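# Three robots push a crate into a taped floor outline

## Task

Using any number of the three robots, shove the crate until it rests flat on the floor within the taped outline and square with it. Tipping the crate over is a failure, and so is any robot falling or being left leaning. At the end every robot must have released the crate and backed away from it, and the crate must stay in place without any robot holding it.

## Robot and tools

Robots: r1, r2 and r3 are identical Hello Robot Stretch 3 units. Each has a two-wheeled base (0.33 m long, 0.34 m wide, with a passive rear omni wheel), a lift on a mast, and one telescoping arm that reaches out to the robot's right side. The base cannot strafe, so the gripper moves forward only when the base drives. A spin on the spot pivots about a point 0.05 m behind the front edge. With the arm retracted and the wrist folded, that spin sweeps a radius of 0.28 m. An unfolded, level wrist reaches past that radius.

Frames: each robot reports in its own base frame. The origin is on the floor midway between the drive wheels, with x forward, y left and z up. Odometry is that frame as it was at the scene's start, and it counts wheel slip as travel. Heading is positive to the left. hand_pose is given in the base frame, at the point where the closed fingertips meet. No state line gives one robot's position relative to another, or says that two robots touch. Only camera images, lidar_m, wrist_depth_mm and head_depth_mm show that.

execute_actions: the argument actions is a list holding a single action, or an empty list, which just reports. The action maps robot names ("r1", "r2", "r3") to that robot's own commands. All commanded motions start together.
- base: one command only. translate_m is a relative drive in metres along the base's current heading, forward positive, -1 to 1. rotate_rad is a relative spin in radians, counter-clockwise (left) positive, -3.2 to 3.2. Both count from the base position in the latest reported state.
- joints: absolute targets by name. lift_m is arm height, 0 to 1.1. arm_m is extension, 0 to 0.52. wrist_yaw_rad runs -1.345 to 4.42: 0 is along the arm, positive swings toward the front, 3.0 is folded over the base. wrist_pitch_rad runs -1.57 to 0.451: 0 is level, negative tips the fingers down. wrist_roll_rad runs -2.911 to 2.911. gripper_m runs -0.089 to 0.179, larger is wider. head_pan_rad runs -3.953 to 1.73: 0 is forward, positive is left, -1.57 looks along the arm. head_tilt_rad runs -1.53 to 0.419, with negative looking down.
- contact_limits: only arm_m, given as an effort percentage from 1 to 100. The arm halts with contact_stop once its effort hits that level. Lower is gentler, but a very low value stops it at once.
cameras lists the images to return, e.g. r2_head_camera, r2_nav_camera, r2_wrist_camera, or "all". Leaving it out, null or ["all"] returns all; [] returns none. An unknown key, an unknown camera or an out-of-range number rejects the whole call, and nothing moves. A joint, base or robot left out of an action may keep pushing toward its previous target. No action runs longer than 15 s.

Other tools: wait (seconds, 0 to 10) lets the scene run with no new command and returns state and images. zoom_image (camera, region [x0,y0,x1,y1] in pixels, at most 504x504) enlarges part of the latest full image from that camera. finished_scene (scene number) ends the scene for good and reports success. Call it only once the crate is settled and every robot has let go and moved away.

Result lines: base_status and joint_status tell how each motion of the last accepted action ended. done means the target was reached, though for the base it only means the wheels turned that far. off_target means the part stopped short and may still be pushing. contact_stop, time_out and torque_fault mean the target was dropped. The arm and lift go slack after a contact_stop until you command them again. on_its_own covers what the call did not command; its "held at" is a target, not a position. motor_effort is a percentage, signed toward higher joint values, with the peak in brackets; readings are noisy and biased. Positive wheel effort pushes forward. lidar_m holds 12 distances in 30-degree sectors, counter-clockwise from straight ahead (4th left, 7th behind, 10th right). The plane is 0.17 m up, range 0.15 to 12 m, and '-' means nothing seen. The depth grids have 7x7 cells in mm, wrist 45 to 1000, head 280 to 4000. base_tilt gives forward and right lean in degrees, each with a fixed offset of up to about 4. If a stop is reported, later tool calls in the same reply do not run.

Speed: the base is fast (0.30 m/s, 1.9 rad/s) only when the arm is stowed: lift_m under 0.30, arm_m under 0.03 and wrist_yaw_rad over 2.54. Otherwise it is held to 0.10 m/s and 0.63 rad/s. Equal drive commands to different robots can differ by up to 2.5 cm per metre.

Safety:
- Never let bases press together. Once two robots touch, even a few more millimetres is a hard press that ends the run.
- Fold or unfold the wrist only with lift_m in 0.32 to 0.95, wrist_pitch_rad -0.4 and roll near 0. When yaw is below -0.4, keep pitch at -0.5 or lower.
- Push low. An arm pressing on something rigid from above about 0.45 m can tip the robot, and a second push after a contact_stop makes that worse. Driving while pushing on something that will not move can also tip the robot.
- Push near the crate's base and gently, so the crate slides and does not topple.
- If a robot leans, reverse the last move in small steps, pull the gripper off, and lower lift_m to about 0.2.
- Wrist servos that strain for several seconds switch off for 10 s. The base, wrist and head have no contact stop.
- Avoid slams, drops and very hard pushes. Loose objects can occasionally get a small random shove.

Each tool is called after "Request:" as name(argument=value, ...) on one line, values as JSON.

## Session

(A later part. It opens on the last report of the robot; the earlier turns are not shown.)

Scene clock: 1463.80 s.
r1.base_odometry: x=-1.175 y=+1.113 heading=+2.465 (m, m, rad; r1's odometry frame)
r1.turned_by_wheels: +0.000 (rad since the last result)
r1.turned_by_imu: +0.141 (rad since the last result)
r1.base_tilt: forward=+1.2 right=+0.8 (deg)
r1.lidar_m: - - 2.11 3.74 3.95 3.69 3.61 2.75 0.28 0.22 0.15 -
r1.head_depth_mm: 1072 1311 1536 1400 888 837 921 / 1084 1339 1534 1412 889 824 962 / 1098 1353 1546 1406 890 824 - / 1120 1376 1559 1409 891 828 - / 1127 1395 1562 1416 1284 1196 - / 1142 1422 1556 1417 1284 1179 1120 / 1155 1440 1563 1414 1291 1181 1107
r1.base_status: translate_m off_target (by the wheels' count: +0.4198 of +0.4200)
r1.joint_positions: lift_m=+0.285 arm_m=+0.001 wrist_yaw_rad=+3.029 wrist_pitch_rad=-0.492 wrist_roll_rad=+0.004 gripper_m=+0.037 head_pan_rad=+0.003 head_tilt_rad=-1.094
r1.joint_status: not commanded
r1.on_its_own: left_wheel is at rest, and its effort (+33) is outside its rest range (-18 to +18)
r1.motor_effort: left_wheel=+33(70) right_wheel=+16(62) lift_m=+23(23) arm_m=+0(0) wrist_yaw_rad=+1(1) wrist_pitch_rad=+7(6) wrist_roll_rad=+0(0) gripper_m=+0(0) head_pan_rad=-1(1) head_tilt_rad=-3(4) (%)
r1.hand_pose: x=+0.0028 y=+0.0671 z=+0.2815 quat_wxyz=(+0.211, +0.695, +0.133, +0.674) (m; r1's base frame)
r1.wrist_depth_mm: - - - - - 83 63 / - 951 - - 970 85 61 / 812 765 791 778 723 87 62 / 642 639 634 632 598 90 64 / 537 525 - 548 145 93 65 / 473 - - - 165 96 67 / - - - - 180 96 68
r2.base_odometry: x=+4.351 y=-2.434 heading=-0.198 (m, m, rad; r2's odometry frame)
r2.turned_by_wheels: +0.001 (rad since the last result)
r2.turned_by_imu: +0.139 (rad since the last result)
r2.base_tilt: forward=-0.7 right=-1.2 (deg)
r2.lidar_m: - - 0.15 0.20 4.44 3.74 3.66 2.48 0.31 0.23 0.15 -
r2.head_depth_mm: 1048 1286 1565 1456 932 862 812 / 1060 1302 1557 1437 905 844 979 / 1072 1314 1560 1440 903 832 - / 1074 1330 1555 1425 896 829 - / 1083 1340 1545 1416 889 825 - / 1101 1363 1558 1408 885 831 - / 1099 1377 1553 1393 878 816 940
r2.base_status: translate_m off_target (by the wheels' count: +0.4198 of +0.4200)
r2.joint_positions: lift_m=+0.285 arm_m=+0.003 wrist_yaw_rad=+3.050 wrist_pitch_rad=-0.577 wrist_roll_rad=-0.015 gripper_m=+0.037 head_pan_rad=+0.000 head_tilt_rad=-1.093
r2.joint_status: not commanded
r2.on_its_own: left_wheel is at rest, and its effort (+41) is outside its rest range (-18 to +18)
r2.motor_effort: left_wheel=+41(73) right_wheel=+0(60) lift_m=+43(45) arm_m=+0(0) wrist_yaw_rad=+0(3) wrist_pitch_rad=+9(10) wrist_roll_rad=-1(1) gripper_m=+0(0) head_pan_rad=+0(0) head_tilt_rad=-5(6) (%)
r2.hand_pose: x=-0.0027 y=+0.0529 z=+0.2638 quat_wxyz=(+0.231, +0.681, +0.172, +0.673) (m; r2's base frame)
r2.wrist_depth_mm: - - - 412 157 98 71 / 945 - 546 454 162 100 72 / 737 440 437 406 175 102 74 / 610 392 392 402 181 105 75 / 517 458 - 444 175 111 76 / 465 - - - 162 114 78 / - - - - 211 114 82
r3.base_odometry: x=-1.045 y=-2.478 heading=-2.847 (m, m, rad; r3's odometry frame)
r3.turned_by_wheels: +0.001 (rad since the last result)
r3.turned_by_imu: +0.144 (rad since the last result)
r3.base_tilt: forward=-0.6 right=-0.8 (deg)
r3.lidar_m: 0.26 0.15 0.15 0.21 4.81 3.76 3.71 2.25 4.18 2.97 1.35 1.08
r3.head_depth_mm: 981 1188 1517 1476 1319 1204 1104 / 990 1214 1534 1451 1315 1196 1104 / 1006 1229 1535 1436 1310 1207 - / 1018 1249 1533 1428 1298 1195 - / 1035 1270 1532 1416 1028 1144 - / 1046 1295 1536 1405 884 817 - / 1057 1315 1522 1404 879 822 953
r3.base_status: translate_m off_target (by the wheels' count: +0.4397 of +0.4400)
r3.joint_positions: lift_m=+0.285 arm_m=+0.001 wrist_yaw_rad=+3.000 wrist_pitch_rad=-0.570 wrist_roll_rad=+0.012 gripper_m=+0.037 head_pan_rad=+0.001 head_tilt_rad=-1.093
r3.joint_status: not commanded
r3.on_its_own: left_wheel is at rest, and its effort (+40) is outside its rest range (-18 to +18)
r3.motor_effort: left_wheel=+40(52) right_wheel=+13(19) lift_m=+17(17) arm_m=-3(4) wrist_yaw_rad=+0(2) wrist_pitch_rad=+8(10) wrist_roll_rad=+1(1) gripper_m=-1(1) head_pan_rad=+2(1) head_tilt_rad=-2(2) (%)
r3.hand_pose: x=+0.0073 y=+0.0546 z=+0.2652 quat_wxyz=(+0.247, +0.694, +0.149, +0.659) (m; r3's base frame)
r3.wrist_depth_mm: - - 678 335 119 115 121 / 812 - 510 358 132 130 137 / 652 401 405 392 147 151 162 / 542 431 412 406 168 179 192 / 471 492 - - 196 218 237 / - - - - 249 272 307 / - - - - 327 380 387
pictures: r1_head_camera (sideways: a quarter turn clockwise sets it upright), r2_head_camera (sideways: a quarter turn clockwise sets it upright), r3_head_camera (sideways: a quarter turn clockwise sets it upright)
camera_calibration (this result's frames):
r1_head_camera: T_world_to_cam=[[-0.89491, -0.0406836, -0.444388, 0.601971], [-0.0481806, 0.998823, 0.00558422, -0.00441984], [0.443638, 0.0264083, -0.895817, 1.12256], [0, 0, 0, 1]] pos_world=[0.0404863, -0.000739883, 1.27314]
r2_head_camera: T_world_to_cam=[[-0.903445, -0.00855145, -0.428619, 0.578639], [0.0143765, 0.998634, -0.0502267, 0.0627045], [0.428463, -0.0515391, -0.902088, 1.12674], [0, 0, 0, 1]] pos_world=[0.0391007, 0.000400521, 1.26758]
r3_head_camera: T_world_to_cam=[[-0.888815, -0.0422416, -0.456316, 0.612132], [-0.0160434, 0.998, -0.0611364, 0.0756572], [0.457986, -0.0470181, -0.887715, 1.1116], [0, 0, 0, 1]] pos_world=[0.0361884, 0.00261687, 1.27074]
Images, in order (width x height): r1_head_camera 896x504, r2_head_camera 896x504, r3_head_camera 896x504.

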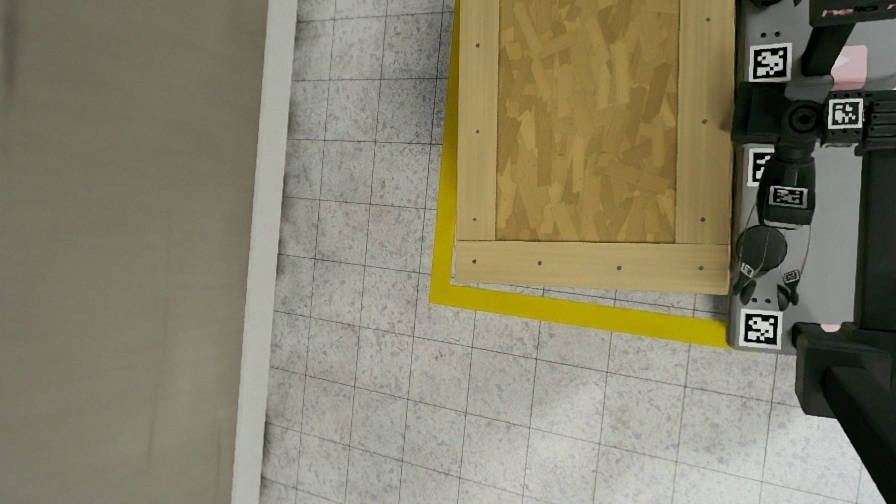

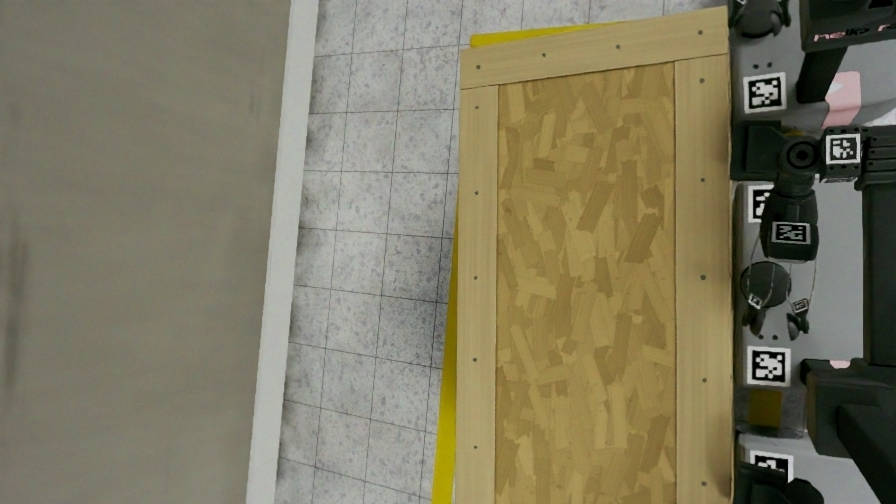

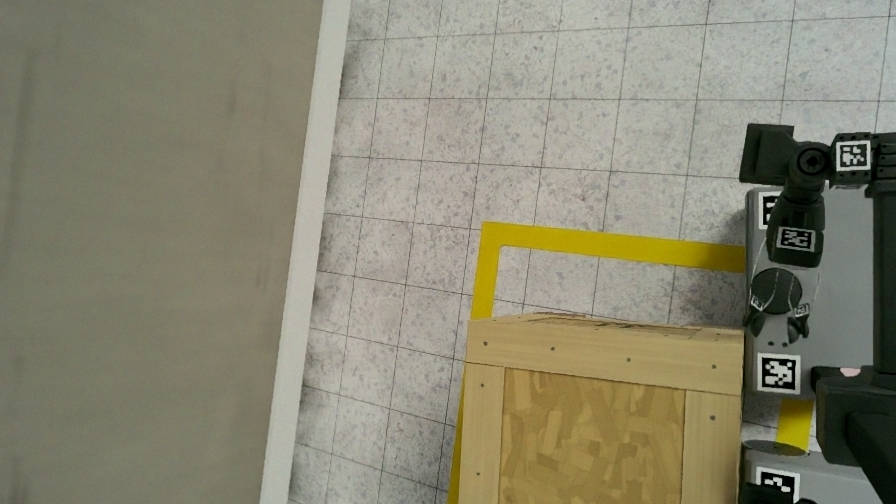

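Request:
execute_actions(actions=[{"r1":{"base":{"translate_m":0.16}},"r2":{"base":{"translate_m":0.12}},"r3":{"base":{"translate_m":-0.04}}}], cameras=[])

Request:
execute_actions(actions=[{"r1":{"base":{"translate_m":0.16}},"r2":{"base":{"translate_m":0.12}}}], cameras=["r1_head_camera","r2_head_camera","r3_head_camera"])

Scene clock: 1483.63 s.
r1.base_odometry: x=-1.300 y=+1.213 heading=+2.465 (m, m, rad; r1's odometry frame)
r1.turned_by_wheels: +0.001 (rad since the last result)
r1.turned_by_imu: +0.003 (rad since the last result)
r1.base_tilt: forward=+1.3 right=+0.9 (deg)
r1.lidar_m: - - 2.11 3.73 3.95 3.69 3.62 2.76 0.28 0.21 0.15 -
r1.head_depth_mm: 1064 1305 1531 1401 888 838 920 / 1077 1330 1530 1406 889 824 961 / 1087 1341 1533 1408 889 827 - / 1106 1364 1562 1401 888 826 - / 1119 1387 1555 1417 1278 1194 - / 1131 1408 1571 1406 1284 1181 1116 / 1151 1439 1564 1411 1293 1185 1102
r1.base_status: translate_m off_target (by the wheels' count: +0.1597 of +0.1600)
r1.joint_positions: lift_m=+0.285 arm_m=+0.001 wrist_yaw_rad=+3.029 wrist_pitch_rad=-0.492 wrist_roll_rad=+0.004 gripper_m=+0.037 head_pan_rad=+0.003 head_tilt_rad=-1.094
r1.joint_status: not commanded
r1.on_its_own: left_wheel is at rest, and its effort (+62) is outside its rest range (-18 to +18); right_wheel is at rest, and its effort (+27) is outside its rest range (-18 to +18)
r1.motor_effort: left_wheel=+62(65) right_wheel=+27(51) lift_m=+22(22) arm_m=+0(0) wrist_yaw_rad=+0(0) wrist_pitch_rad=+7(6) wrist_roll_rad=+0(0) gripper_m=+0(0) head_pan_rad=-1(1) head_tilt_rad=-3(4) (%)
r1.hand_pose: x=+0.0028 y=+0.0671 z=+0.2815 quat_wxyz=(+0.211, +0.695, +0.133, +0.674) (m; r1's base frame)
r1.wrist_depth_mm: - - - - - 83 62 / - 986 - 998 - 85 60 / 786 788 772 763 748 87 62 / 645 631 636 634 575 90 63 / 532 530 - 537 145 92 64 / 472 - - - 164 95 65 / - - - - 179 95 67
r2.base_odometry: x=+4.469 y=-2.457 heading=-0.197 (m, m, rad; r2's odometry frame)
r2.turned_by_wheels: +0.000 (rad since the last result)
r2.turned_by_imu: +0.001 (rad since the last result)
r2.base_tilt: forward=-0.5 right=-1.0 (deg)
r2.lidar_m: - - 0.15 0.21 4.45 3.75 3.66 2.49 0.31 0.21 0.15 -
r2.head_depth_mm: 1043 1277 1576 1448 932 862 938 / 1052 1286 1562 1440 904 848 976 / 1060 1304 1543 1431 897 832 - / 1067 1321 1554 1427 896 828 - / 1079 1336 1553 1419 889 822 - / 1088 1351 1543 1409 883 828 - / 1102 1366 1556 1405 883 814 943
r2.base_status: translate_m off_target (by the wheels' count: +0.1198 of +0.1200)
r2.joint_positions: lift_m=+0.285 arm_m=+0.003 wrist_yaw_rad=+3.050 wrist_pitch_rad=-0.577 wrist_roll_rad=-0.015 gripper_m=+0.037 head_pan_rad=+0.000 head_tilt_rad=-1.092
r2.joint_status: not commanded
r2.on_its_own: left_wheel is at rest, and its effort (+29) is outside its rest range (-18 to +18)
r2.motor_effort: left_wheel=+29(82) right_wheel=+17(73) lift_m=+41(46) arm_m=+0(0) wrist_yaw_rad=+0(2) wrist_pitch_rad=+9(10) wrist_roll_rad=-1(1) gripper_m=+0(0) head_pan_rad=+0(0) head_tilt_rad=-6(6) (%)
r2.hand_pose: x=-0.0027 y=+0.0529 z=+0.2638 quat_wxyz=(+0.231, +0.681, +0.172, +0.673) (m; r2's base frame)
r2.wrist_depth_mm: - - - 430 156 96 69 / 925 - 554 480 162 98 71 / 731 439 442 418 173 100 72 / 610 394 389 395 179 103 73 / 520 475 - 439 172 108 74 / 465 - - - 158 111 75 / - - - - 207 111 79
r3.base_odometry: x=-1.007 y=-2.466 heading=-2.847 (m, m, rad; r3's odometry frame)
r3.turned_by_wheels: +0.000 (rad since the last result)
r3.turned_by_imu: -0.001 (rad since the last result)
r3.base_tilt: forward=-0.5 right=-0.8 (deg)
r3.lidar_m: 0.26 0.16 0.15 0.40 4.75 3.74 3.69 2.22 4.20 3.10 1.39 1.12
r3.head_depth_mm: 1014 1241 1548 1451 1309 1202 1107 / 1034 1259 1544 1444 1311 1192 1101 / 1045 1275 1559 1435 1299 1196 - / 1059 1307 1541 1421 1292 1187 - / 1081 1324 1555 1395 1037 1155 - / 1088 1344 1552 975 883 839 - / 1098 1362 1554 966 877 822 964
r3.base_status: done
r3.joint_positions: lift_m=+0.285 arm_m=+0.001 wrist_yaw_rad=+3.000 wrist_pitch_rad=-0.570 wrist_roll_rad=+0.012 gripper_m=+0.037 head_pan_rad=+0.001 head_tilt_rad=-1.093
r3.joint_status: not commanded
r3.motor_effort: left_wheel=+0(32) right_wheel=+1(11) lift_m=+16(16) arm_m=-3(3) wrist_yaw_rad=-1(0) wrist_pitch_rad=+8(8) wrist_roll_rad=+1(1) gripper_m=+0(0) head_pan_rad=+0(1) head_tilt_rad=-2(2) (%)
r3.hand_pose: x=+0.0073 y=+0.0546 z=+0.2652 quat_wxyz=(+0.247, +0.694, +0.149, +0.659) (m; r3's base frame)
r3.wrist_depth_mm: - - 685 577 208 126 122 / 805 - 510 483 219 138 139 / 661 628 405 406 221 156 163 / 538 550 420 431 226 180 196 / 478 491 - - 226 220 240 / - - - - 251 277 309 / - - - - 355 383 384
pictures: none
No camera images: the call's "cameras" was empty. Leave "cameras" out to get every camera's image.

Scene clock: 1486.00 s.
r1.base_odometry: x=-1.424 y=+1.313 heading=+2.466 (m, m, rad; r1's odometry frame)
r1.turned_by_wheels: +0.000 (rad since the last result)
r1.turned_by_imu: -0.002 (rad since the last result)
r1.base_tilt: forward=+1.2 right=+0.9 (deg)
r1.lidar_m: - - 2.10 3.72 3.94 3.71 3.62 2.76 0.28 0.21 0.15 -
r1.head_depth_mm: 1067 1302 1541 1404 888 838 924 / 1075 1325 1529 1409 888 823 965 / 1093 1346 1534 1406 889 825 - / 1103 1367 1565 1405 888 824 - / 1122 1386 1564 1416 1288 1194 - / 1134 1411 1575 1421 1278 1178 1112 / 1149 1441 1563 1407 1285 1183 1106
r1.base_status: translate_m off_target (by the wheels' count: +0.1597 of +0.1600)
r1.joint_positions: lift_m=+0.285 arm_m=+0.001 wrist_yaw_rad=+3.029 wrist_pitch_rad=-0.492 wrist_roll_rad=+0.004 gripper_m=+0.037 head_pan_rad=+0.003 head_tilt_rad=-1.094
r1.joint_status: not commanded
r1.on_its_own: left_wheel is at rest, and its effort (+57) is outside its rest range (-18 to +18); right_wheel is at rest, and its effort (+34) is outside its rest range (-18 to +18)
r1.motor_effort: left_wheel=+57(63) right_wheel=+34(42) lift_m=+23(23) arm_m=+0(0) wrist_yaw_rad=+1(0) wrist_pitch_rad=+7(7) wrist_roll_rad=+0(0) gripper_m=+0(0) head_pan_rad=-2(1) head_tilt_rad=-3(4) (%)
r1.hand_pose: x=+0.0028 y=+0.0671 z=+0.2815 quat_wxyz=(+0.211, +0.695, +0.133, +0.674) (m; r1's base frame)
r1.wrist_depth_mm: - - - - - 83 62 / - 976 - - 966 85 61 / 806 784 782 789 745 86 62 / 647 622 629 634 579 90 63 / 540 541 - 540 145 92 64 / 464 - - - 164 95 65 / - - - - 180 95 67
r2.base_odometry: x=+4.586 y=-2.481 heading=-0.197 (m, m, rad; r2's odometry frame)
r2.turned_by_wheels: +0.001 (rad since the last result)
r2.turned_by_imu: -0.003 (rad since the last result)
r2.base_tilt: forward=-0.7 right=-1.1 (deg)
r2.lidar_m: - - 0.15 0.21 4.43 3.74 3.67 2.48 0.31 0.21 0.15 -
r2.head_depth_mm: 1044 1280 1560 1454 934 863 933 / 1048 1290 1554 1453 904 847 972 / 1061 1305 1549 1431 899 834 - / 1069 1322 1563 1429 894 827 - / 1078 1332 1552 1406 888 821 - / 1087 1349 1538 1409 884 829 - / 1100 1363 1551 1401 880 816 940
r2.base_status: translate_m off_target (by the wheels' count: +0.1197 of +0.1200)
r2.joint_positions: lift_m=+0.285 arm_m=+0.003 wrist_yaw_rad=+3.050 wrist_pitch_rad=-0.577 wrist_roll_rad=-0.015 gripper_m=+0.037 head_pan_rad=+0.000 head_tilt_rad=-1.092
r2.joint_status: not commanded
r2.on_its_own: left_wheel is at rest, and its effort (+45) is outside its rest range (-18 to +18); right_wheel is at rest, and its effort (+30) is outside its rest range (-18 to +18)
r2.motor_effort: left_wheel=+45(75) right_wheel=+30(57) lift_m=+43(45) arm_m=+0(0) wrist_yaw_rad=+0(2) wrist_pitch_rad=+9(10) wrist_roll_rad=-1(0) gripper_m=-1(0) head_pan_rad=+1(1) head_tilt_rad=-5(5) (%)
r2.hand_pose: x=-0.0027 y=+0.0529 z=+0.2638 quat_wxyz=(+0.231, +0.681, +0.172, +0.673) (m; r2's base frame)
r2.wrist_depth_mm: - - - 432 156 96 70 / 913 - 556 481 161 98 71 / 729 440 448 418 172 100 72 / 615 391 395 396 181 103 73 / 514 469 - 441 173 108 74 / 475 - - - 159 111 75 / - - - - 206 111 79
r3.base_odometry: x=-1.007 y=-2.466 heading=-2.847 (m, m, rad; r3's odometry frame)
r3.turned_by_wheels: +0.000 (rad since the last result)
r3.turned_by_imu: +0.000 (rad since the last result)
r3.base_tilt: forward=-0.7 right=-0.9 (deg)
r3.lidar_m: 0.27 0.15 0.15 0.40 4.74 3.72 3.69 2.22 4.20 3.09 1.40 1.11
r3.head_depth_mm: 1016 1241 1555 1454 1333 1207 1105 / 1032 1252 1548 1445 1305 1199 1103 / 1042 1275 1558 1446 1306 1195 - / 1055 1298 1548 1420 1297 1192 - / 1075 1317 1550 1394 1035 1163 - / 1087 1346 1546 972 887 841 - / 1098 1372 1559 965 880 825 964
r3.base_status: not commanded
r3.joint_positions: lift_m=+0.285 arm_m=+0.001 wrist_yaw_rad=+3.000 wrist_pitch_rad=-0.570 wrist_roll_rad=+0.012 gripper_m=+0.037 head_pan_rad=+0.001 head_tilt_rad=-1.093
r3.joint_status: not commanded
r3.motor_effort: left_wheel=-1(0) right_wheel=+1(1) lift_m=+17(17) arm_m=-3(3) wrist_yaw_rad=+0(0) wrist_pitch_rad=+8(8) wrist_roll_rad=+1(1) gripper_m=+0(0) head_pan_rad=+0(1) head_tilt_rad=-2(2) (%)
r3.hand_pose: x=+0.0073 y=+0.0546 z=+0.2652 quat_wxyz=(+0.247, +0.694, +0.149, +0.659) (m; r3's base frame)
r3.wrist_depth_mm: - - 692 579 209 126 123 / 823 - 507 484 219 138 140 / 658 641 409 407 221 157 164 / 549 552 418 431 227 180 196 / 474 488 - - 226 220 240 / - - - - 251 278 308 / - - - - 356 388 386
pictures: r1_head_camera (sideways: a quarter turn clockwise sets it upright), r2_head_camera (sideways: a quarter turn clockwise sets it upright), r3_head_camera (sideways: a quarter turn clockwise sets it upright)
camera_calibration (this result's frames):
r1_head_camera: T_world_to_cam=[[-0.89491, -0.0406835, -0.444388, 0.601972], [-0.0481804, 0.998823, 0.00558421, -0.00441983], [0.443638, 0.0264082, -0.895817, 1.12256], [0, 0, 0, 1]] pos_world=[0.0404863, -0.000739889, 1.27314]
r2_head_camera: T_world_to_cam=[[-0.903281, -0.00791293, -0.428976, 0.579103], [0.0151021, 0.998624, -0.0502209, 0.0626925], [0.428783, -0.051842, -0.901919, 1.12652], [0, 0, 0, 1]] pos_world=[0.0391145, 0.000377192, 1.2676]
r3_head_camera: T_world_to_cam=[[-0.888815, -0.0422416, -0.456316, 0.612132], [-0.0160434, 0.998, -0.0611364, 0.0756572], [0.457986, -0.0470181, -0.887715, 1.1116], [0, 0, 0, 1]] pos_world=[0.0361884, 0.00261687, 1.27074]
Images, in order (width x height): r1_head_camera 896x504, r2_head_camera 896x504, r3_head_camera 896x504.

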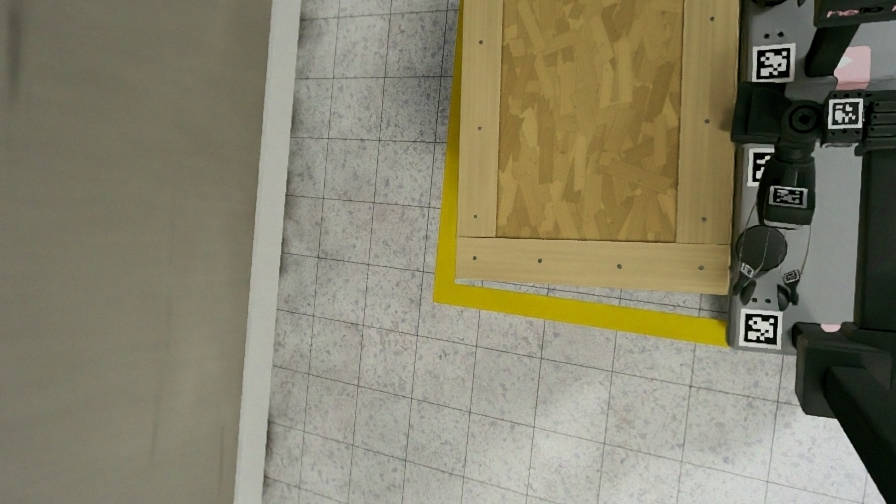

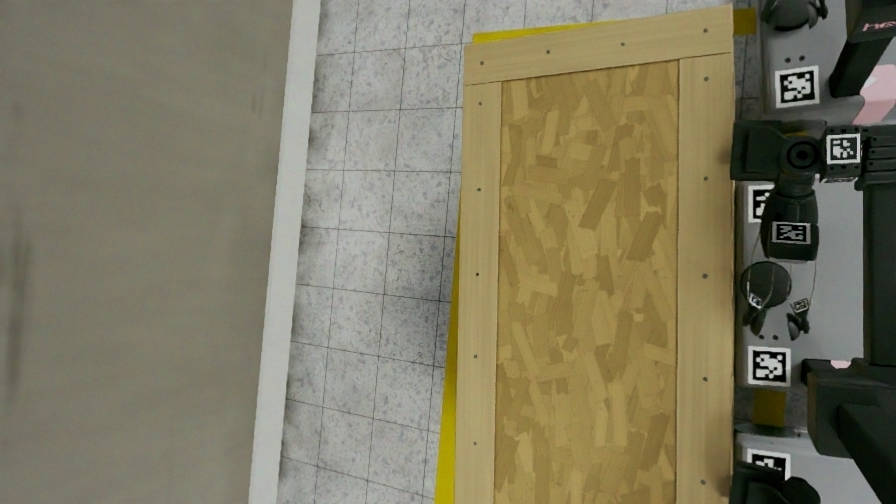

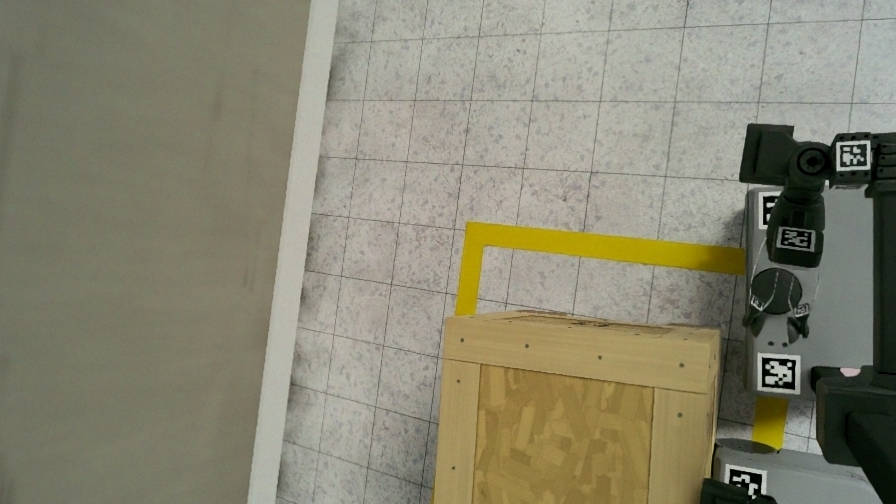

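Request:
execute_actions(actions=[{"r1":{"base":{"translate_m":-0.025}},"r2":{"base":{"translate_m":-0.025}}}], cameras=[])

Request:
execute_actions(actions=[{"r1":{"base":{"translate_m":0.3}},"r2":{"base":{"translate_m":0.25}}}], cameras=["r1_head_camera","r2_head_camera"])

Scene clock: 1509.67 s.
r1.base_odometry: x=-1.405 y=+1.297 heading=+2.466 (m, m, rad; r1's odometry frame)
r1.turned_by_wheels: +0.000 (rad since the last result)
r1.turned_by_imu: -0.001 (rad since the last result)
r1.base_tilt: forward=+1.2 right=+0.8 (deg)
r1.lidar_m: - 1.63 1.74 3.72 3.95 3.69 3.59 2.74 0.28 0.28 0.15 -
r1.head_depth_mm: 1088 1336 1538 1409 888 845 921 / 1105 1358 1537 973 887 837 962 / 1114 1378 1560 974 890 836 - / 1131 1396 1555 1363 889 836 - / 1149 1417 1568 1409 1288 1196 - / 1155 1446 1557 1410 1286 1181 1109 / 1173 1470 1566 1416 1288 1183 1105
r1.base_status: done
r1.joint_positions: lift_m=+0.285 arm_m=+0.001 wrist_yaw_rad=+3.029 wrist_pitch_rad=-0.492 wrist_roll_rad=+0.004 gripper_m=+0.037 head_pan_rad=+0.003 head_tilt_rad=-1.094
r1.joint_status: not commanded
r1.motor_effort: left_wheel=+0(48) right_wheel=+0(29) lift_m=+23(23) arm_m=+0(0) wrist_yaw_rad=+1(2) wrist_pitch_rad=+6(7) wrist_roll_rad=+0(0) gripper_m=+0(0) head_pan_rad=-2(1) head_tilt_rad=-3(4) (%)
r1.hand_pose: x=+0.0028 y=+0.0671 z=+0.2815 quat_wxyz=(+0.211, +0.695, +0.133, +0.674) (m; r1's base frame)
r1.wrist_depth_mm: - - - - - - 84 / - 993 - - - 887 85 / 800 765 780 772 773 123 87 / 641 634 627 610 608 126 89 / 537 532 - 543 531 129 90 / 470 - - - 434 134 92 / - - - - 259 129 96
r2.base_odometry: x=+4.561 y=-2.476 heading=-0.197 (m, m, rad; r2's odometry frame)
r2.turned_by_wheels: +0.000 (rad since the last result)
r2.turned_by_imu: -0.001 (rad since the last result)
r2.base_tilt: forward=-0.7 right=-1.0 (deg)
r2.lidar_m: - - 0.15 0.30 4.43 3.71 3.63 2.47 0.31 0.30 0.15 -
r2.head_depth_mm: 1068 1306 1563 1447 929 916 933 / 1078 1325 1560 1441 905 855 982 / 1083 1333 1578 988 903 841 - / 1091 1347 1560 984 895 841 - / 1103 1367 1559 981 890 836 - / 1110 1370 1561 972 885 839 - / 1115 1399 1567 964 878 823 941
r2.base_status: done
r2.joint_positions: lift_m=+0.285 arm_m=+0.003 wrist_yaw_rad=+3.050 wrist_pitch_rad=-0.577 wrist_roll_rad=-0.015 gripper_m=+0.037 head_pan_rad=+0.000 head_tilt_rad=-1.092
r2.joint_status: not commanded
r2.motor_effort: left_wheel=+0(38) right_wheel=+0(26) lift_m=+43(43) arm_m=+0(0) wrist_yaw_rad=+1(0) wrist_pitch_rad=+8(9) wrist_roll_rad=+0(0) gripper_m=+0(1) head_pan_rad=+1(1) head_tilt_rad=-5(5) (%)
r2.hand_pose: x=-0.0027 y=+0.0529 z=+0.2638 quat_wxyz=(+0.231, +0.681, +0.172, +0.673) (m; r2's base frame)
r2.wrist_depth_mm: - - - - 215 133 96 / 900 - 553 494 229 135 97 / 743 436 443 445 237 141 99 / 619 390 388 407 247 145 101 / 527 469 - 445 236 149 104 / 473 - - - 217 152 107 / - - - - 278 151 109
r3.base_odometry: x=-1.007 y=-2.466 heading=-2.847 (m, m, rad; r3's odometry frame)
r3.turned_by_wheels: +0.000 (rad since the last result)
r3.turned_by_imu: -0.001 (rad since the last result)
r3.base_tilt: forward=-0.7 right=-0.8 (deg)
r3.lidar_m: 0.27 0.15 0.15 0.40 4.73 3.72 3.68 2.22 4.23 3.08 1.40 1.12
r3.head_depth_mm: 1013 1242 1549 1448 1323 1206 1106 / 1029 1257 1543 1440 1304 1199 1103 / 1045 1276 1549 1431 1302 1195 - / 1060 1306 1533 1423 1292 1184 - / 1077 1317 1556 1405 1036 1160 - / 1088 1345 1542 971 889 837 - / 1100 1361 1541 964 877 835 962
r3.base_status: not commanded
r3.joint_positions: lift_m=+0.285 arm_m=+0.001 wrist_yaw_rad=+3.000 wrist_pitch_rad=-0.570 wrist_roll_rad=+0.012 gripper_m=+0.037 head_pan_rad=+0.001 head_tilt_rad=-1.093
r3.joint_status: not commanded
r3.motor_effort: left_wheel=+0(0) right_wheel=+2(1) lift_m=+17(17) arm_m=-4(3) wrist_yaw_rad=+0(1) wrist_pitch_rad=+8(8) wrist_roll_rad=+1(1) gripper_m=+0(0) head_pan_rad=+0(1) head_tilt_rad=-2(2) (%)
r3.hand_pose: x=+0.0073 y=+0.0546 z=+0.2652 quat_wxyz=(+0.247, +0.694, +0.149, +0.659) (m; r3's base frame)
r3.wrist_depth_mm: - - 679 582 209 127 123 / 815 - 508 485 219 139 141 / 656 610 403 424 221 156 164 / 551 530 420 443 227 181 195 / 472 494 - - 227 221 240 / - - - - 251 278 306 / - - - - 355 381 385
pictures: none
No camera images: the call's "cameras" was empty. Leave "cameras" out to get every camera's image.

Scene clock: 1512.47 s.
r1.base_odometry: x=-1.639 y=+1.485 heading=+2.466 (m, m, rad; r1's odometry frame)
r1.turned_by_wheels: +0.001 (rad since the last result)
r1.turned_by_imu: -0.085 (rad since the last result)
r1.base_tilt: forward=+1.2 right=+0.8 (deg)
r1.lidar_m: - - 1.97 3.71 3.86 3.84 3.67 3.79 0.27 0.21 0.15 -
r1.head_depth_mm: 1024 1266 1510 1407 891 835 920 / 1030 1271 1508 1401 888 824 976 / 1030 1270 1514 1402 892 823 - / 1029 1278 1516 1408 887 828 - / 1031 1285 1525 1411 1287 1182 - / 1037 1282 1532 1410 1280 1180 1119 / 1039 1295 1528 1409 1288 1183 1098
r1.base_status: translate_m off_target (by the wheels' count: +0.2997 of +0.3000)
r1.joint_positions: lift_m=+0.285 arm_m=+0.001 wrist_yaw_rad=+3.029 wrist_pitch_rad=-0.492 wrist_roll_rad=+0.004 gripper_m=+0.037 head_pan_rad=+0.003 head_tilt_rad=-1.094
r1.joint_status: not commanded
r1.on_its_own: left_wheel is at rest, and its effort (+59) is outside its rest range (-18 to +18)
r1.motor_effort: left_wheel=+59(100) right_wheel=+17(98) lift_m=+22(23) arm_m=+0(0) wrist_yaw_rad=+1(2) wrist_pitch_rad=+7(8) wrist_roll_rad=+0(0) gripper_m=+0(0) head_pan_rad=-1(1) head_tilt_rad=-4(4) (%)
r1.hand_pose: x=+0.0028 y=+0.0671 z=+0.2814 quat_wxyz=(+0.211, +0.695, +0.133, +0.674) (m; r1's base frame)
r1.wrist_depth_mm: - - - - - 83 62 / - 963 - - 940 85 61 / 784 777 787 784 689 87 62 / 644 633 629 627 156 90 63 / 539 533 - 560 145 92 64 / 466 - - - 164 98 66 / - - - - 180 95 67
r2.base_odometry: x=+4.806 y=-2.524 heading=-0.196 (m, m, rad; r2's odometry frame)
r2.turned_by_wheels: +0.001 (rad since the last result)
r2.turned_by_imu: -0.082 (rad since the last result)
r2.base_tilt: forward=-0.8 right=-1.1 (deg)
r2.lidar_m: - - 0.15 0.21 4.33 3.86 3.70 2.52 0.33 0.21 0.15 -
r2.head_depth_mm: 1039 1283 1563 1458 932 861 964 / 1042 1287 1563 1445 907 848 1003 / 1035 1288 1558 1433 899 833 - / 1039 1282 1538 1432 895 824 - / 1040 1278 1527 1414 889 823 - / 1033 1277 1522 1419 884 831 - / 1034 1272 1509 1405 881 810 929
r2.base_status: translate_m off_target (by the wheels' count: +0.2497 of +0.2500)
r2.joint_positions: lift_m=+0.285 arm_m=+0.003 wrist_yaw_rad=+3.050 wrist_pitch_rad=-0.577 wrist_roll_rad=-0.015 gripper_m=+0.037 head_pan_rad=+0.001 head_tilt_rad=-1.092
r2.joint_status: not commanded
r2.on_its_own: left_wheel is at rest, and its effort (+49) is outside its rest range (-18 to +18); right_wheel is at rest, and its effort (+31) is outside its rest range (-18 to +18)
r2.motor_effort: left_wheel=+49(84) right_wheel=+31(86) lift_m=+43(46) arm_m=-1(0) wrist_yaw_rad=+0(4) wrist_pitch_rad=+9(11) wrist_roll_rad=-1(1) gripper_m=+0(0) head_pan_rad=+0(0) head_tilt_rad=-6(7) (%)
r2.hand_pose: x=-0.0028 y=+0.0529 z=+0.2638 quat_wxyz=(+0.231, +0.681, +0.172, +0.673) (m; r2's base frame)
r2.wrist_depth_mm: - - - 432 155 96 69 / 939 - 555 466 162 98 71 / 734 434 444 413 173 100 72 / 597 381 386 393 180 103 73 / 520 436 - 428 172 108 74 / 473 - - - 158 111 76 / - - - - 207 111 79
r3.base_odometry: x=-1.007 y=-2.466 heading=-2.847 (m, m, rad; r3's odometry frame)
r3.turned_by_wheels: +0.000 (rad since the last result)
r3.turned_by_imu: +0.000 (rad since the last result)
r3.base_tilt: forward=-0.6 right=-0.8 (deg)
r3.lidar_m: 0.26 0.15 0.15 0.43 4.77 3.71 3.68 2.22 4.22 3.10 1.40 1.12
r3.head_depth_mm: 1017 1237 1551 1453 1322 1205 1101 / 1028 1255 1538 1451 1304 1202 1098 / 1050 1284 1557 1439 1304 1203 - / 1056 1300 1548 1424 1294 1193 - / 1075 1322 1536 1387 948 1161 - / 1083 1338 1560 973 883 839 - / 1100 1358 1565 965 880 981 1020
r3.base_status: not commanded
r3.joint_positions: lift_m=+0.285 arm_m=+0.001 wrist_yaw_rad=+3.000 wrist_pitch_rad=-0.570 wrist_roll_rad=+0.012 gripper_m=+0.037 head_pan_rad=+0.001 head_tilt_rad=-1.093
r3.joint_status: not commanded
r3.motor_effort: left_wheel=+0(0) right_wheel=+1(1) lift_m=+16(17) arm_m=-3(3) wrist_yaw_rad=-1(1) wrist_pitch_rad=+8(8) wrist_roll_rad=+1(1) gripper_m=-1(0) head_pan_rad=+0(0) head_tilt_rad=-2(2) (%)
r3.hand_pose: x=+0.0073 y=+0.0546 z=+0.2652 quat_wxyz=(+0.247, +0.694, +0.149, +0.659) (m; r3's base frame)
r3.wrist_depth_mm: - - 733 618 234 136 132 / 819 - 508 497 236 147 148 / 661 663 411 418 233 166 172 / 550 552 450 444 235 194 201 / 473 496 - - 236 230 240 / - - - - 268 284 297 / - - - - 367 381 377
pictures: r1_head_camera (sideways: a quarter turn clockwise sets it upright), r2_head_camera (sideways: a quarter turn clockwise sets it upright)
camera_calibration (this result's frames):
r1_head_camera: T_world_to_cam=[[-0.894903, -0.0400964, -0.444456, 0.60206], [-0.0475257, 0.998854, 0.00558082, -0.00441941], [0.443723, 0.0261174, -0.895783, 1.12252], [0, 0, 0, 1]] pos_world=[0.040488, -0.000762439, 1.27315]
r2_head_camera: T_world_to_cam=[[-0.902917, -0.0092672, -0.429716, 0.580065], [0.0136456, 0.998646, -0.0502087, 0.0626856], [0.429599, -0.051198, -0.901567, 1.12606], [0, 0, 0, 1]] pos_world=[0.039142, 0.00042674, 1.26763]
Images, in order (width x height): r1_head_camera 896x504, r2_head_camera 896x504.

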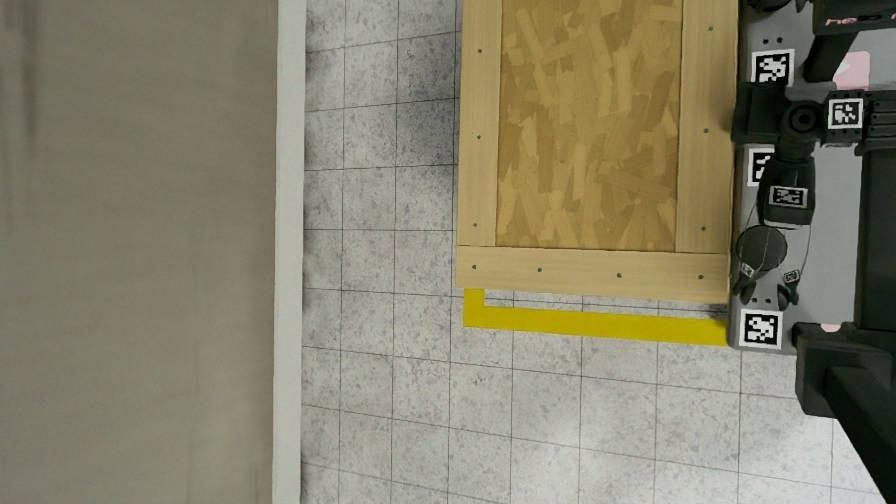

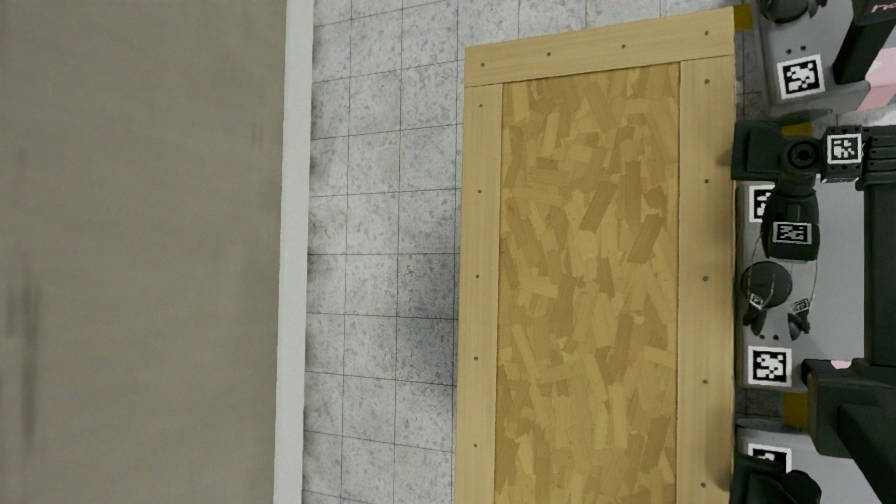

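Request:
execute_actions(actions=[{"r1":{"base":{"translate_m":-0.4}},"r2":{"base":{"translate_m":-0.4}},"r3":{"base":{"translate_m":-0.4}}}], cameras=["r1_head_camera","r2_head_camera","r3_head_camera"])

Scene clock: 1523.60 s.
r1.base_odometry: x=-1.326 y=+1.235 heading=+2.466 (m, m, rad; r1's odometry frame)
r1.turned_by_wheels: +0.000 (rad since the last result)
r1.turned_by_imu: -0.003 (rad since the last result)
r1.base_tilt: forward=+1.2 right=+0.9 (deg)
r1.lidar_m: 0.45 1.50 2.01 3.72 3.84 3.44 3.28 3.38 0.28 0.27 0.65 0.47
r1.head_depth_mm: 1426 1688 1078 1000 1263 1173 924 / 1418 1681 1080 1011 1266 1189 967 / 1428 1703 1080 1021 1275 1191 - / 1437 1682 1095 1025 1286 1191 - / 1428 1690 1572 1412 1285 1196 - / 1438 1711 1562 1415 1282 1183 1113 / 1456 1697 1564 1414 1288 1182 1106
r1.base_status: done
r1.joint_positions: lift_m=+0.285 arm_m=+0.001 wrist_yaw_rad=+3.029 wrist_pitch_rad=-0.492 wrist_roll_rad=+0.004 gripper_m=+0.037 head_pan_rad=+0.003 head_tilt_rad=-1.094
r1.joint_status: not commanded
r1.motor_effort: left_wheel=+1(49) right_wheel=-1(12) lift_m=+22(22) arm_m=+0(0) wrist_yaw_rad=+1(2) wrist_pitch_rad=+7(7) wrist_roll_rad=+0(0) gripper_m=-1(0) head_pan_rad=-1(1) head_tilt_rad=-3(4) (%)
r1.hand_pose: x=+0.0028 y=+0.0671 z=+0.2814 quat_wxyz=(+0.211, +0.695, +0.133, +0.674) (m; r1's base frame)
r1.wrist_depth_mm: - - - - - - - / - 969 - - 984 949 - / 799 786 790 765 760 763 746 / 628 635 620 627 621 618 618 / 545 529 - 544 530 521 527 / 467 - - - 442 443 449 / - - - - 399 397 391
r2.base_odometry: x=+4.414 y=-2.446 heading=-0.196 (m, m, rad; r2's odometry frame)
r2.turned_by_wheels: +0.000 (rad since the last result)
r2.turned_by_imu: -0.003 (rad since the last result)
r2.base_tilt: forward=-0.7 right=-1.2 (deg)
r2.lidar_m: 0.45 0.47 0.64 0.39 4.28 3.44 3.30 2.28 0.38 0.38 2.08 0.47
r2.head_depth_mm: 1451 1741 1624 1436 1315 1211 974 / 1446 1725 1110 1025 1293 1202 1093 / 1452 1722 1103 1025 1281 1209 - / 1448 1714 1094 1022 1273 1200 - / 1435 1706 1093 1023 1281 1191 - / 1443 1700 1084 1018 1276 1175 - / 1437 1679 1071 1008 1276 1173 939
r2.base_status: done
r2.joint_positions: lift_m=+0.285 arm_m=+0.003 wrist_yaw_rad=+3.050 wrist_pitch_rad=-0.577 wrist_roll_rad=-0.015 gripper_m=+0.037 head_pan_rad=+0.001 head_tilt_rad=-1.092
r2.joint_status: not commanded
r2.motor_effort: left_wheel=+1(41) right_wheel=-1(27) lift_m=+43(43) arm_m=+0(0) wrist_yaw_rad=+1(1) wrist_pitch_rad=+9(9) wrist_roll_rad=-1(1) gripper_m=+0(0) head_pan_rad=+0(0) head_tilt_rad=-5(6) (%)
r2.hand_pose: x=-0.0028 y=+0.0529 z=+0.2638 quat_wxyz=(+0.231, +0.681, +0.172, +0.673) (m; r2's base frame)
r2.wrist_depth_mm: - - - - - - 497 / 933 - 555 841 937 876 505 / 741 436 442 479 724 683 511 / 605 385 391 410 607 607 523 / 520 485 - 444 522 517 502 / 463 - - - 465 455 453 / - - - - 397 402 406
r3.base_odometry: x=-0.624 y=-2.350 heading=-2.847 (m, m, rad; r3's odometry frame)
r3.turned_by_wheels: +0.000 (rad since the last result)
r3.turned_by_imu: -0.002 (rad since the last result)
r3.base_tilt: forward=-0.7 right=-0.9 (deg)
r3.lidar_m: 0.50 0.51 0.77 0.48 4.22 3.33 3.28 1.87 4.17 4.10 1.92 1.52
r3.head_depth_mm: 1398 1702 1638 1459 1309 1203 1111 / 1420 1722 1613 1434 1313 1198 1096 / 1429 1719 1598 1437 1300 1197 - / 1459 1711 1593 1433 1298 1192 - / 1468 1726 1113 1200 1279 1181 - / 1497 1710 1087 1047 1271 1161 - / 1511 1713 1080 1088 1263 1165 1081
r3.base_status: done
r3.joint_positions: lift_m=+0.285 arm_m=+0.001 wrist_yaw_rad=+3.000 wrist_pitch_rad=-0.570 wrist_roll_rad=+0.012 gripper_m=+0.037 head_pan_rad=+0.001 head_tilt_rad=-1.093
r3.joint_status: not commanded
r3.motor_effort: left_wheel=+0(5) right_wheel=+1(5) lift_m=+17(17) arm_m=-3(3) wrist_yaw_rad=-1(1) wrist_pitch_rad=+8(8) wrist_roll_rad=+1(1) gripper_m=+0(0) head_pan_rad=+0(1) head_tilt_rad=-2(2) (%)
r3.hand_pose: x=+0.0073 y=+0.0546 z=+0.2652 quat_wxyz=(+0.247, +0.694, +0.149, +0.659) (m; r3's base frame)
r3.wrist_depth_mm: - - 731 749 - 736 506 / 816 - 506 525 877 708 508 / 656 675 440 454 689 669 507 / 544 549 506 526 584 583 511 / 469 491 - - 496 495 480 / - - - - 441 433 437 / - - - - 379 382 385
pictures: r1_head_camera (sideways: a quarter turn clockwise sets it upright), r2_head_camera (sideways: a quarter turn clockwise sets it upright), r3_head_camera (sideways: a quarter turn clockwise sets it upright)
camera_calibration (this result's frames):
r1_head_camera: T_world_to_cam=[[-0.894903, -0.0400964, -0.444456, 0.60206], [-0.0475257, 0.998854, 0.00558081, -0.0044194], [0.443723, 0.0261174, -0.895783, 1.12252], [0, 0, 0, 1]] pos_world=[0.040488, -0.000762439, 1.27315]
r2_head_camera: T_world_to_cam=[[-0.902917, -0.00926724, -0.429716, 0.580065], [0.0136455, 0.998646, -0.0502087, 0.0626856], [0.429599, -0.051198, -0.901567, 1.12606], [0, 0, 0, 1]] pos_world=[0.039142, 0.000426741, 1.26763]
r3_head_camera: T_world_to_cam=[[-0.888815, -0.042242, -0.456316, 0.612132], [-0.0160438, 0.998, -0.0611364, 0.0756572], [0.457986, -0.0470179, -0.887715, 1.1116], [0, 0, 0, 1]] pos_world=[0.0361884, 0.00261688, 1.27074]
Images, in order (width x height): r1_head_camera 896x504, r2_head_camera 896x504, r3_head_camera 896x504.

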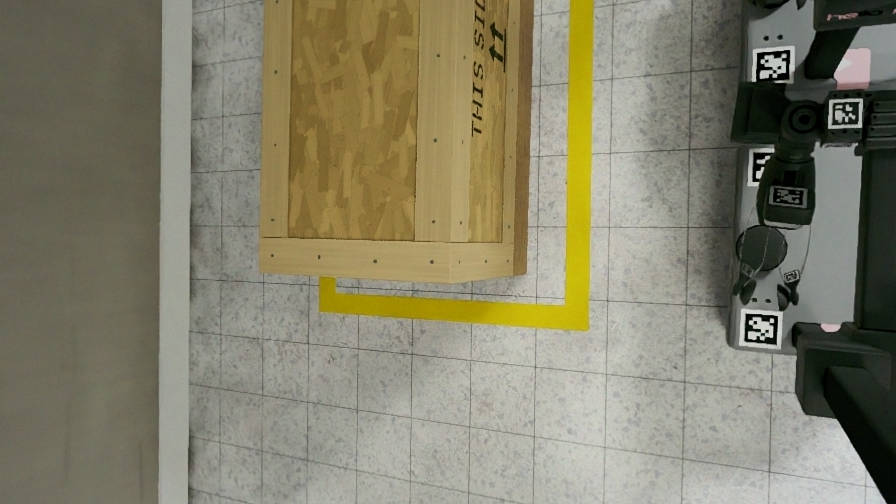

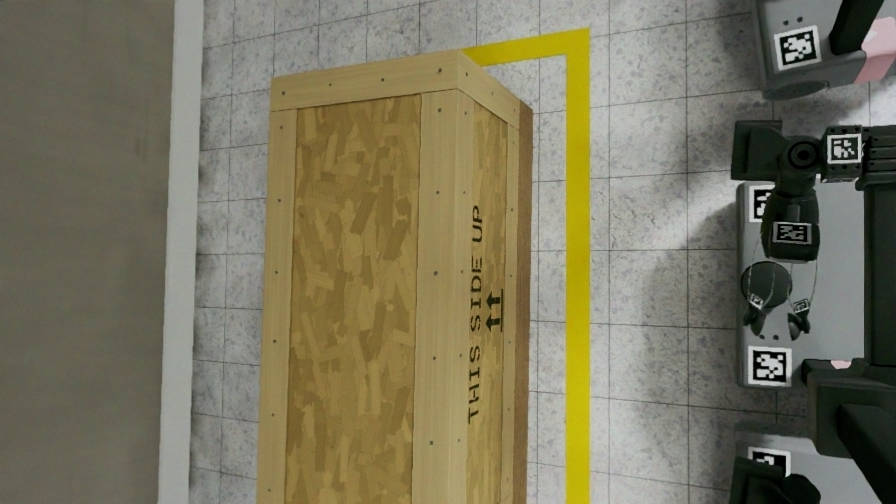

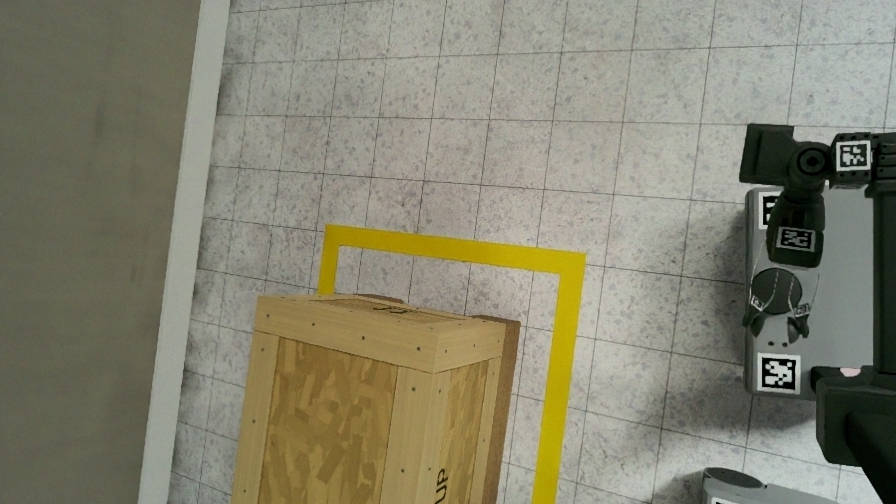

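Request:
finished_scene(scene=1)

The scene is finished: the task was done.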